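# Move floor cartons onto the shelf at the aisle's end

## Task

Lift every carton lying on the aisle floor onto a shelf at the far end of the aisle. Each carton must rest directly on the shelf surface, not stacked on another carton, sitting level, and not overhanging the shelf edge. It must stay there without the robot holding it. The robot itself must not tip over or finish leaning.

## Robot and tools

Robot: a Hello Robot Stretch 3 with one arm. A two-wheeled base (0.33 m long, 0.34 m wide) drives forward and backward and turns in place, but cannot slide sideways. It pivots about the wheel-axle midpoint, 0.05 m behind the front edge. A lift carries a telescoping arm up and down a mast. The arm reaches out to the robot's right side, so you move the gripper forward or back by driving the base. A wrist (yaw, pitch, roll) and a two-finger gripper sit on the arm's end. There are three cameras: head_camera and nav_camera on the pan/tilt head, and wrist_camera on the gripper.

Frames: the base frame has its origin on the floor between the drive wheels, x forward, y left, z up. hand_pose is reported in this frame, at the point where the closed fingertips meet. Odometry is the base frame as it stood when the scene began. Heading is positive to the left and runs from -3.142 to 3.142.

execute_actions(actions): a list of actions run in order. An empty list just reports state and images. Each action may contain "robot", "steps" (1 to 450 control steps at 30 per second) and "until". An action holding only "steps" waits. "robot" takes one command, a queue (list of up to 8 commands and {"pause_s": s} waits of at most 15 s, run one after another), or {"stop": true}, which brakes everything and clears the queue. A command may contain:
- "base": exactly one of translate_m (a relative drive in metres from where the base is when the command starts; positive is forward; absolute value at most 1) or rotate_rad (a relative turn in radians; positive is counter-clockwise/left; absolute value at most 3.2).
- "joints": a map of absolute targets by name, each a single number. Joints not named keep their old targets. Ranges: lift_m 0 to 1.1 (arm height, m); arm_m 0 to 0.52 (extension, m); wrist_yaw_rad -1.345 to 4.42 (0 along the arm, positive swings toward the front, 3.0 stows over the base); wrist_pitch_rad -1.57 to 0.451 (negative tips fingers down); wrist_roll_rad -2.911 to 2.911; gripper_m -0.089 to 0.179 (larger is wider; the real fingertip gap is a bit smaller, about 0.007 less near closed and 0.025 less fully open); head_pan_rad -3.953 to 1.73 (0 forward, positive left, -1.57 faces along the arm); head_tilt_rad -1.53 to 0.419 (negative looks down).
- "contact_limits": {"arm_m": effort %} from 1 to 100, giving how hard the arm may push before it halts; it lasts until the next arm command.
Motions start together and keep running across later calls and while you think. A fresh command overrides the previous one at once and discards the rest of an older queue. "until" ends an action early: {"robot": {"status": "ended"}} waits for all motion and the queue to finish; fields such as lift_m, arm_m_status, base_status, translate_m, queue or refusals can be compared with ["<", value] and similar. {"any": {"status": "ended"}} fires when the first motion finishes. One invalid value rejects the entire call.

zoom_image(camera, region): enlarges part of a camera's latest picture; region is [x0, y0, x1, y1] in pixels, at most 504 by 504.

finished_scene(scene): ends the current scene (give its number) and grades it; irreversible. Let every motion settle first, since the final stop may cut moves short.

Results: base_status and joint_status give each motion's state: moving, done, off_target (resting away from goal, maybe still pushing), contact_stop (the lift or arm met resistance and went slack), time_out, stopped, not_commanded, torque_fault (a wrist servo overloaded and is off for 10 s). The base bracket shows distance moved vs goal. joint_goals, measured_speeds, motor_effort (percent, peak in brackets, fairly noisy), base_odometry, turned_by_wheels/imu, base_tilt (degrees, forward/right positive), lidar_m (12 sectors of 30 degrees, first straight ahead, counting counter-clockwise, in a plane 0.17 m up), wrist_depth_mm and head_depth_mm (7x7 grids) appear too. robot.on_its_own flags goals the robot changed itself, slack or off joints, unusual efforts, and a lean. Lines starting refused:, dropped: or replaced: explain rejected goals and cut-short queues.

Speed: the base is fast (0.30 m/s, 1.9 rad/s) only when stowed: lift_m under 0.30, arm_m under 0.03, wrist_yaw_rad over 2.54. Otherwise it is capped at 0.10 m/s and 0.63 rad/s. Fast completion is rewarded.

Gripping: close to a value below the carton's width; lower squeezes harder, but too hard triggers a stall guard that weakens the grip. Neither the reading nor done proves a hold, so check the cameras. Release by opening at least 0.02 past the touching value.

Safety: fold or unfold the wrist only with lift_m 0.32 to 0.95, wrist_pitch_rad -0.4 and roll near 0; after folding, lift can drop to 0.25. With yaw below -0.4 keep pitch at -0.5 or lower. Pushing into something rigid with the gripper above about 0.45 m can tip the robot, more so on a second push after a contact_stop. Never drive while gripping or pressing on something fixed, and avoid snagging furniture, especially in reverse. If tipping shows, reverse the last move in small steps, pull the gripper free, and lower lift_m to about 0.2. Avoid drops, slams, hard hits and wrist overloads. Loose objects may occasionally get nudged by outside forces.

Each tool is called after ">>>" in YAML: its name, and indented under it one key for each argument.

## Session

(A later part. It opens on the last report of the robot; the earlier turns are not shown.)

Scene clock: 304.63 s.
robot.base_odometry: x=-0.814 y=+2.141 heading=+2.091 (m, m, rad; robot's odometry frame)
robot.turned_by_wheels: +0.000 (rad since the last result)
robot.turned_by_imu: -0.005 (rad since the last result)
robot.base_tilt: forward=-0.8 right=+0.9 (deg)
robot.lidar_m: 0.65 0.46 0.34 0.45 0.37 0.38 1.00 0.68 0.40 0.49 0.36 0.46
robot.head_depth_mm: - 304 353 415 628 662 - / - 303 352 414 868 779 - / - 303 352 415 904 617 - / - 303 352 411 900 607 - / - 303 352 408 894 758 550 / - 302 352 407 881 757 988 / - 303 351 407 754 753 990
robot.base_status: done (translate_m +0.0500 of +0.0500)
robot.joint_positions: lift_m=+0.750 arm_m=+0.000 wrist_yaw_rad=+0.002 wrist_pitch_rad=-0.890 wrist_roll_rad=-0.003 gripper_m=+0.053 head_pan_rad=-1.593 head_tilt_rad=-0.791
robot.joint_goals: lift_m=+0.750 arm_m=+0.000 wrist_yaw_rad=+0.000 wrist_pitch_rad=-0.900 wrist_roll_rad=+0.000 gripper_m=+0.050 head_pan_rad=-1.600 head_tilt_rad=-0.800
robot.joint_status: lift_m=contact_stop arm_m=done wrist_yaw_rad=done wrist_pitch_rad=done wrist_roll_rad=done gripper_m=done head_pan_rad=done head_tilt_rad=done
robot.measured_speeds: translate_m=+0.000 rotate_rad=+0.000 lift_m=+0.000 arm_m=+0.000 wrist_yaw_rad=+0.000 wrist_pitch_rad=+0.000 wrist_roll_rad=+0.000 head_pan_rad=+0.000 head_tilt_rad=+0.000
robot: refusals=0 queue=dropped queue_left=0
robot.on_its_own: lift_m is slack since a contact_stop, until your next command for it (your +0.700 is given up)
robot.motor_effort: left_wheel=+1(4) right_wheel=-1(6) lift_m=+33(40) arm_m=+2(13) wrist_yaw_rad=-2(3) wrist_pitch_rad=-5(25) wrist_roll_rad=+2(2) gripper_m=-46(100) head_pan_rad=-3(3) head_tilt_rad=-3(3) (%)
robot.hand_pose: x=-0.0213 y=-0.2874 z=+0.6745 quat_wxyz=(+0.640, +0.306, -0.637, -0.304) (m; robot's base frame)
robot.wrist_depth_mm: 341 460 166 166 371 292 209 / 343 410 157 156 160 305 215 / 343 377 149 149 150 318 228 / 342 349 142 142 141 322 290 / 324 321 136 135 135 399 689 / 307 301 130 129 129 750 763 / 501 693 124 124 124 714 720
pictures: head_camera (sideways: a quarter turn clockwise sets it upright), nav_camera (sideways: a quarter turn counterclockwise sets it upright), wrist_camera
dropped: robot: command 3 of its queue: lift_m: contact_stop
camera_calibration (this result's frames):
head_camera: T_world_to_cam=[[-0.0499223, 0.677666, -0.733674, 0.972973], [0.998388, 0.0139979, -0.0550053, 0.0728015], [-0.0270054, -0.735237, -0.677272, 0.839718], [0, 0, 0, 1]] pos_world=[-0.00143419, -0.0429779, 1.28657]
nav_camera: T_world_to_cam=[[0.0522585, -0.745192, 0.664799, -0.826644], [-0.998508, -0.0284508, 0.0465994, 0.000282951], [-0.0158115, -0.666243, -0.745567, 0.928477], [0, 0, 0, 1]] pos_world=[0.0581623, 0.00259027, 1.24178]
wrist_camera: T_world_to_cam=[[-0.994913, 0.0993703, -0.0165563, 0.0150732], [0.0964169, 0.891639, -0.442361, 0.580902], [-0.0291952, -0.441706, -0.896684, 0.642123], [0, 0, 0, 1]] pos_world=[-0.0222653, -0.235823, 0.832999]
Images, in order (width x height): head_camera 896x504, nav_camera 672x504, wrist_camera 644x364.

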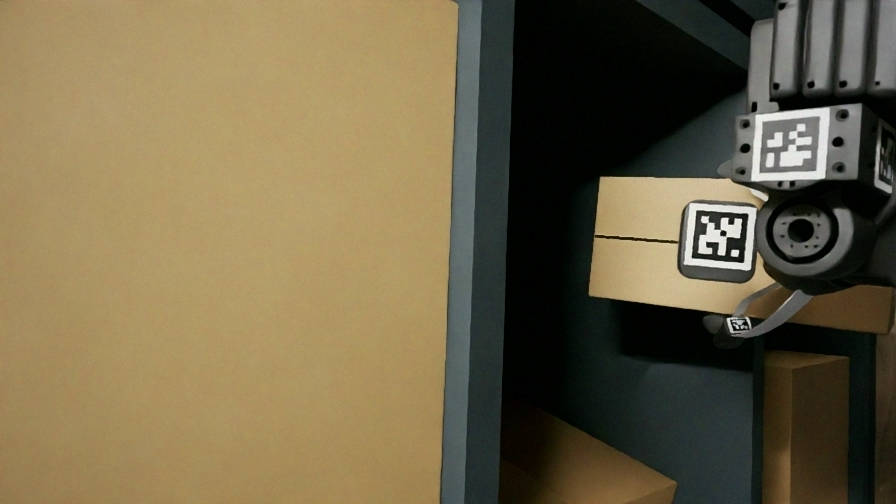

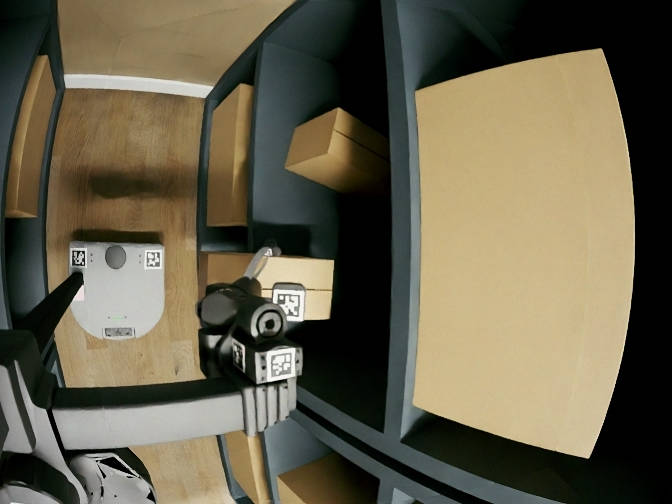

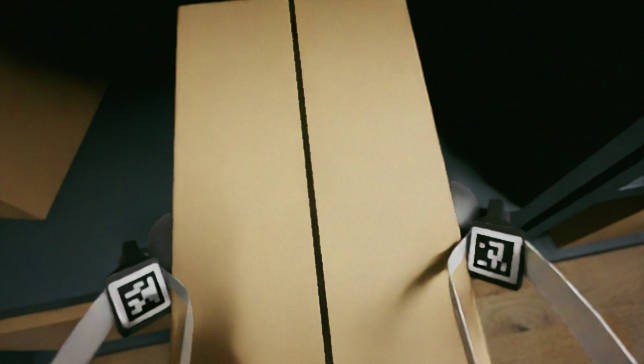

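>>> execute_actions:
  actions:
    - {"robot":[{"joints":{"lift_m":0.768}},{"joints":{"arm_m":0.14},"contact_limits":{"arm_m":30}},{"joints":{"lift_m":0.756}},{"joints":{"gripper_m":0.179}},{"pause_s":0.5},{"joints":{"lift_m":0.768}},{"joints":{"arm_m":0.0}},{"pause_s":0.2}],"steps":450,"until":{"robot":{"status":"ended"}}}

Scene clock: 315.87 s.
robot.base_odometry: x=-0.814 y=+2.141 heading=+2.091 (m, m, rad; robot's odometry frame)
robot.turned_by_wheels: +0.000 (rad since the last result)
robot.turned_by_imu: -0.001 (rad since the last result)
robot.base_tilt: forward=-0.9 right=+1.0 (deg)
robot.lidar_m: 0.65 0.46 0.34 0.45 0.38 0.38 1.00 0.68 0.40 0.49 0.36 0.46
robot.head_depth_mm: - 303 352 414 632 657 - / - 302 352 414 866 795 - / - 302 352 414 862 774 - / - 303 352 411 682 622 - / - 303 351 407 889 732 1082 / - 303 351 407 878 762 985 / - 303 351 407 753 752 984
robot.base_status: done (translate_m +0.0500 of +0.0500)
robot.joint_positions: lift_m=+0.768 arm_m=+0.000 wrist_yaw_rad=+0.002 wrist_pitch_rad=-0.908 wrist_roll_rad=-0.005 gripper_m=+0.179 head_pan_rad=-1.593 head_tilt_rad=-0.791
robot.joint_goals: lift_m=+0.768 arm_m=+0.000 wrist_yaw_rad=+0.000 wrist_pitch_rad=-0.900 wrist_roll_rad=+0.000 gripper_m=+0.179 head_pan_rad=-1.600 head_tilt_rad=-0.800
robot.joint_status: lift_m=done arm_m=done wrist_yaw_rad=done wrist_pitch_rad=done wrist_roll_rad=done gripper_m=done head_pan_rad=done head_tilt_rad=done
robot.measured_speeds: translate_m=+0.000 rotate_rad=+0.000 lift_m=+0.000 arm_m=+0.000 wrist_yaw_rad=+0.000 wrist_pitch_rad=+0.000 wrist_roll_rad=+0.000 head_pan_rad=+0.000 head_tilt_rad=+0.000
robot: refusals=0 queue=done queue_left=0
robot.motor_effort: left_wheel=+1(1) right_wheel=-2(2) lift_m=+37(40) arm_m=-5(6) wrist_yaw_rad=-2(1) wrist_pitch_rad=+3(13) wrist_roll_rad=+3(3) gripper_m=+0(98) head_pan_rad=-2(2) head_tilt_rad=-3(3) (%)
robot.hand_pose: x=-0.0214 y=-0.2840 z=+0.6897 quat_wxyz=(+0.637, +0.312, -0.633, -0.309) (m; robot's base frame)
robot.wrist_depth_mm: 340 471 208 204 436 291 208 / 344 422 187 185 395 304 214 / 347 392 171 170 363 318 231 / 348 361 160 160 181 335 306 / 339 340 207 220 332 425 694 / 319 336 552 727 770 787 768 / - 747 747 749 750 731 724
pictures: head_camera (sideways: a quarter turn clockwise sets it upright), nav_camera (sideways: a quarter turn counterclockwise sets it upright), wrist_camera
camera_calibration (this result's frames):
head_camera: T_world_to_cam=[[-0.0499225, 0.677666, -0.733674, 0.972973], [0.998388, 0.0139981, -0.0550053, 0.0728015], [-0.0270052, -0.735237, -0.677272, 0.839718], [0, 0, 0, 1]] pos_world=[-0.00143418, -0.0429779, 1.28657]
nav_camera: T_world_to_cam=[[0.0522587, -0.745192, 0.664799, -0.826644], [-0.998508, -0.028451, 0.0465994, 0.000282951], [-0.0158113, -0.666243, -0.745567, 0.928477], [0, 0, 0, 1]] pos_world=[0.0581623, 0.00259028, 1.24178]
wrist_camera: T_world_to_cam=[[-0.99507, 0.0982396, -0.0135873, 0.0125975], [0.094643, 0.899706, -0.426113, 0.575569], [-0.0296366, -0.425299, -0.904568, 0.667362], [0, 0, 0, 1]] pos_world=[-0.0221598, -0.235252, 0.849103]
Images, in order (width x height): head_camera 896x504, nav_camera 672x504, wrist_camera 644x364.

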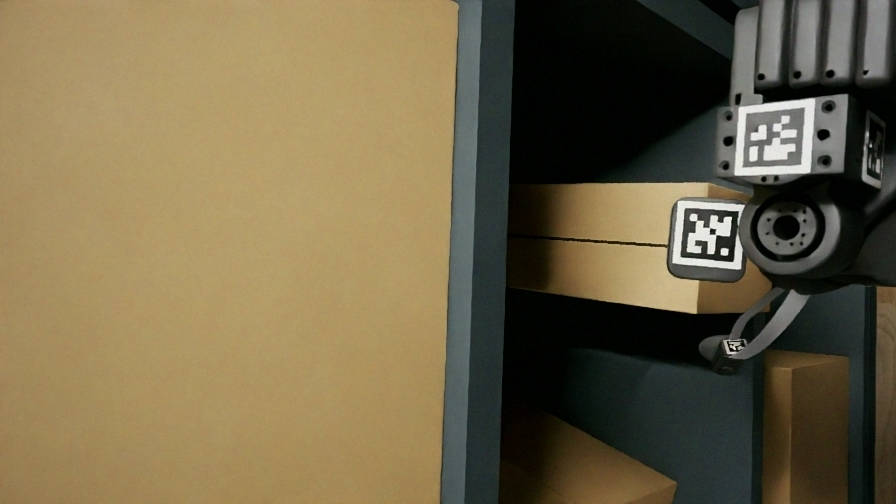

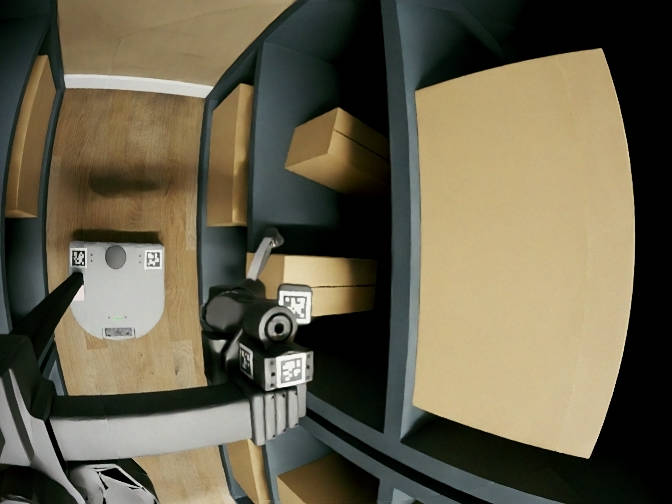

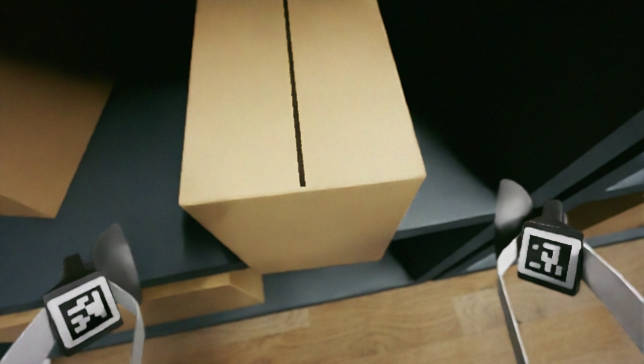

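>>> execute_actions:
  actions:
    - {"robot":[{"joints":{"gripper_m":0.05}},{"joints":{"lift_m":0.70}},{"joints":{"arm_m":0.13},"contact_limits":{"arm_m":30}},{"joints":{"arm_m":0.0}},{"pause_s":0.2}],"steps":450,"until":{"robot":{"status":"ended"}}}

Scene clock: 325.23 s.
robot.base_odometry: x=-0.814 y=+2.141 heading=+2.091 (m, m, rad; robot's odometry frame)
robot.turned_by_wheels: +0.000 (rad since the last result)
robot.turned_by_imu: -0.001 (rad since the last result)
robot.base_tilt: forward=-0.8 right=+1.0 (deg)
robot.lidar_m: 0.65 0.46 0.34 0.45 0.37 0.38 1.00 0.68 0.40 0.49 0.36 0.46
robot.head_depth_mm: - 303 352 415 630 667 940 / - 303 353 414 869 762 - / - 303 352 414 727 776 - / - 303 351 410 734 783 - / - 303 352 408 895 764 1081 / - 303 351 408 878 761 986 / - 302 351 407 754 754 988
robot.base_status: done (translate_m +0.0500 of +0.0500)
robot.joint_positions: lift_m=+0.700 arm_m=+0.000 wrist_yaw_rad=+0.002 wrist_pitch_rad=-0.910 wrist_roll_rad=-0.004 gripper_m=+0.050 head_pan_rad=-1.593 head_tilt_rad=-0.791
robot.joint_goals: lift_m=+0.700 arm_m=+0.000 wrist_yaw_rad=+0.000 wrist_pitch_rad=-0.900 wrist_roll_rad=+0.000 gripper_m=+0.050 head_pan_rad=-1.600 head_tilt_rad=-0.800
robot.joint_status: lift_m=done arm_m=done wrist_yaw_rad=done wrist_pitch_rad=done wrist_roll_rad=done gripper_m=done head_pan_rad=done head_tilt_rad=done
robot.measured_speeds: translate_m=+0.000 rotate_rad=+0.000 lift_m=+0.000 arm_m=+0.000 wrist_yaw_rad=+0.000 wrist_pitch_rad=+0.000 wrist_roll_rad=+0.000 head_pan_rad=+0.000 head_tilt_rad=+0.000
robot: refusals=0 queue=done queue_left=0
robot.motor_effort: left_wheel=+2(1) right_wheel=-2(2) lift_m=+30(38) arm_m=-5(6) wrist_yaw_rad=-2(2) wrist_pitch_rad=+4(4) wrist_roll_rad=+2(3) gripper_m=+0(100) head_pan_rad=-2(3) head_tilt_rad=-3(3) (%)
robot.hand_pose: x=-0.0214 y=-0.2836 z=+0.6218 quat_wxyz=(+0.637, +0.312, -0.633, -0.310) (m; robot's base frame)
robot.wrist_depth_mm: 339 376 361 229 340 291 208 / 333 340 334 272 315 305 214 / 313 310 305 304 298 291 232 / 289 286 282 280 277 278 313 / 268 265 269 288 506 459 689 / 417 431 - 684 709 718 712 / 618 650 701 696 688 682 670
pictures: head_camera (sideways: a quarter turn clockwise sets it upright), nav_camera (sideways: a quarter turn counterclockwise sets it upright), wrist_camera
camera_calibration (this result's frames):
head_camera: T_world_to_cam=[[-0.0499223, 0.677666, -0.733673, 0.972973], [0.998388, 0.0139979, -0.0550053, 0.0728015], [-0.0270054, -0.735237, -0.677272, 0.839718], [0, 0, 0, 1]] pos_world=[-0.00143419, -0.0429779, 1.28657]
nav_camera: T_world_to_cam=[[0.0522585, -0.745192, 0.664799, -0.826644], [-0.998508, -0.0284508, 0.0465994, 0.000282959], [-0.0158115, -0.666243, -0.745567, 0.928477], [0, 0, 0, 1]] pos_world=[0.0581623, 0.00259028, 1.24178]
wrist_camera: T_world_to_cam=[[-0.994991, 0.098987, -0.0139232, 0.0120494], [0.0955175, 0.900422, -0.4244, 0.54541], [-0.0294734, -0.423605, -0.905368, 0.607041], [0, 0, 0, 1]] pos_world=[-0.0222155, -0.235147, 0.781235]
Images, in order (width x height): head_camera 896x504, nav_camera 672x504, wrist_camera 644x364.

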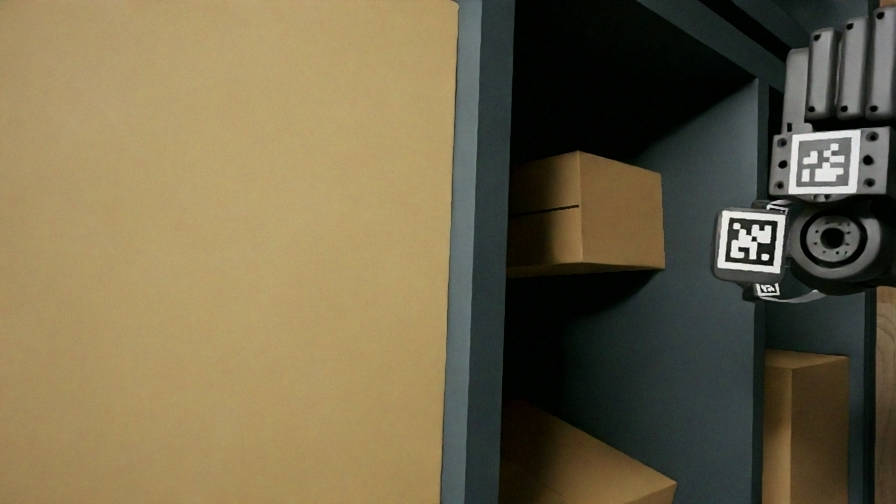

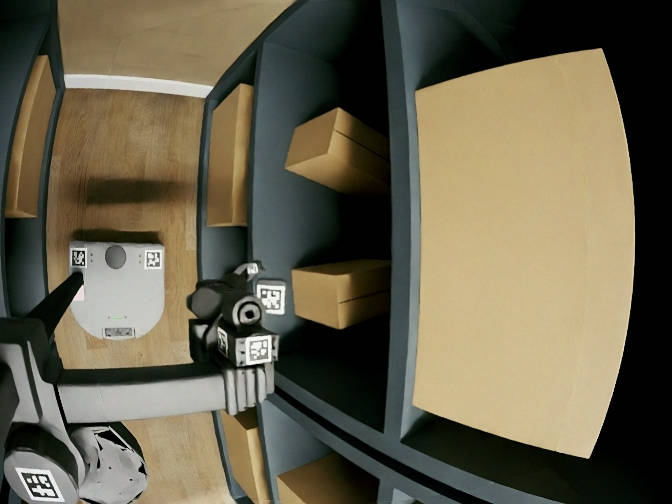

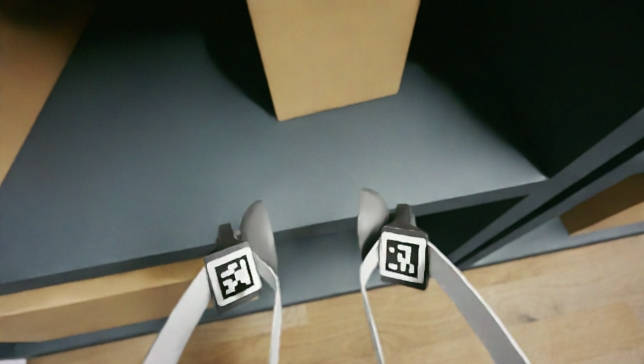

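>>> finished_scene:
  scene: 2

The scene is finished: the task was done.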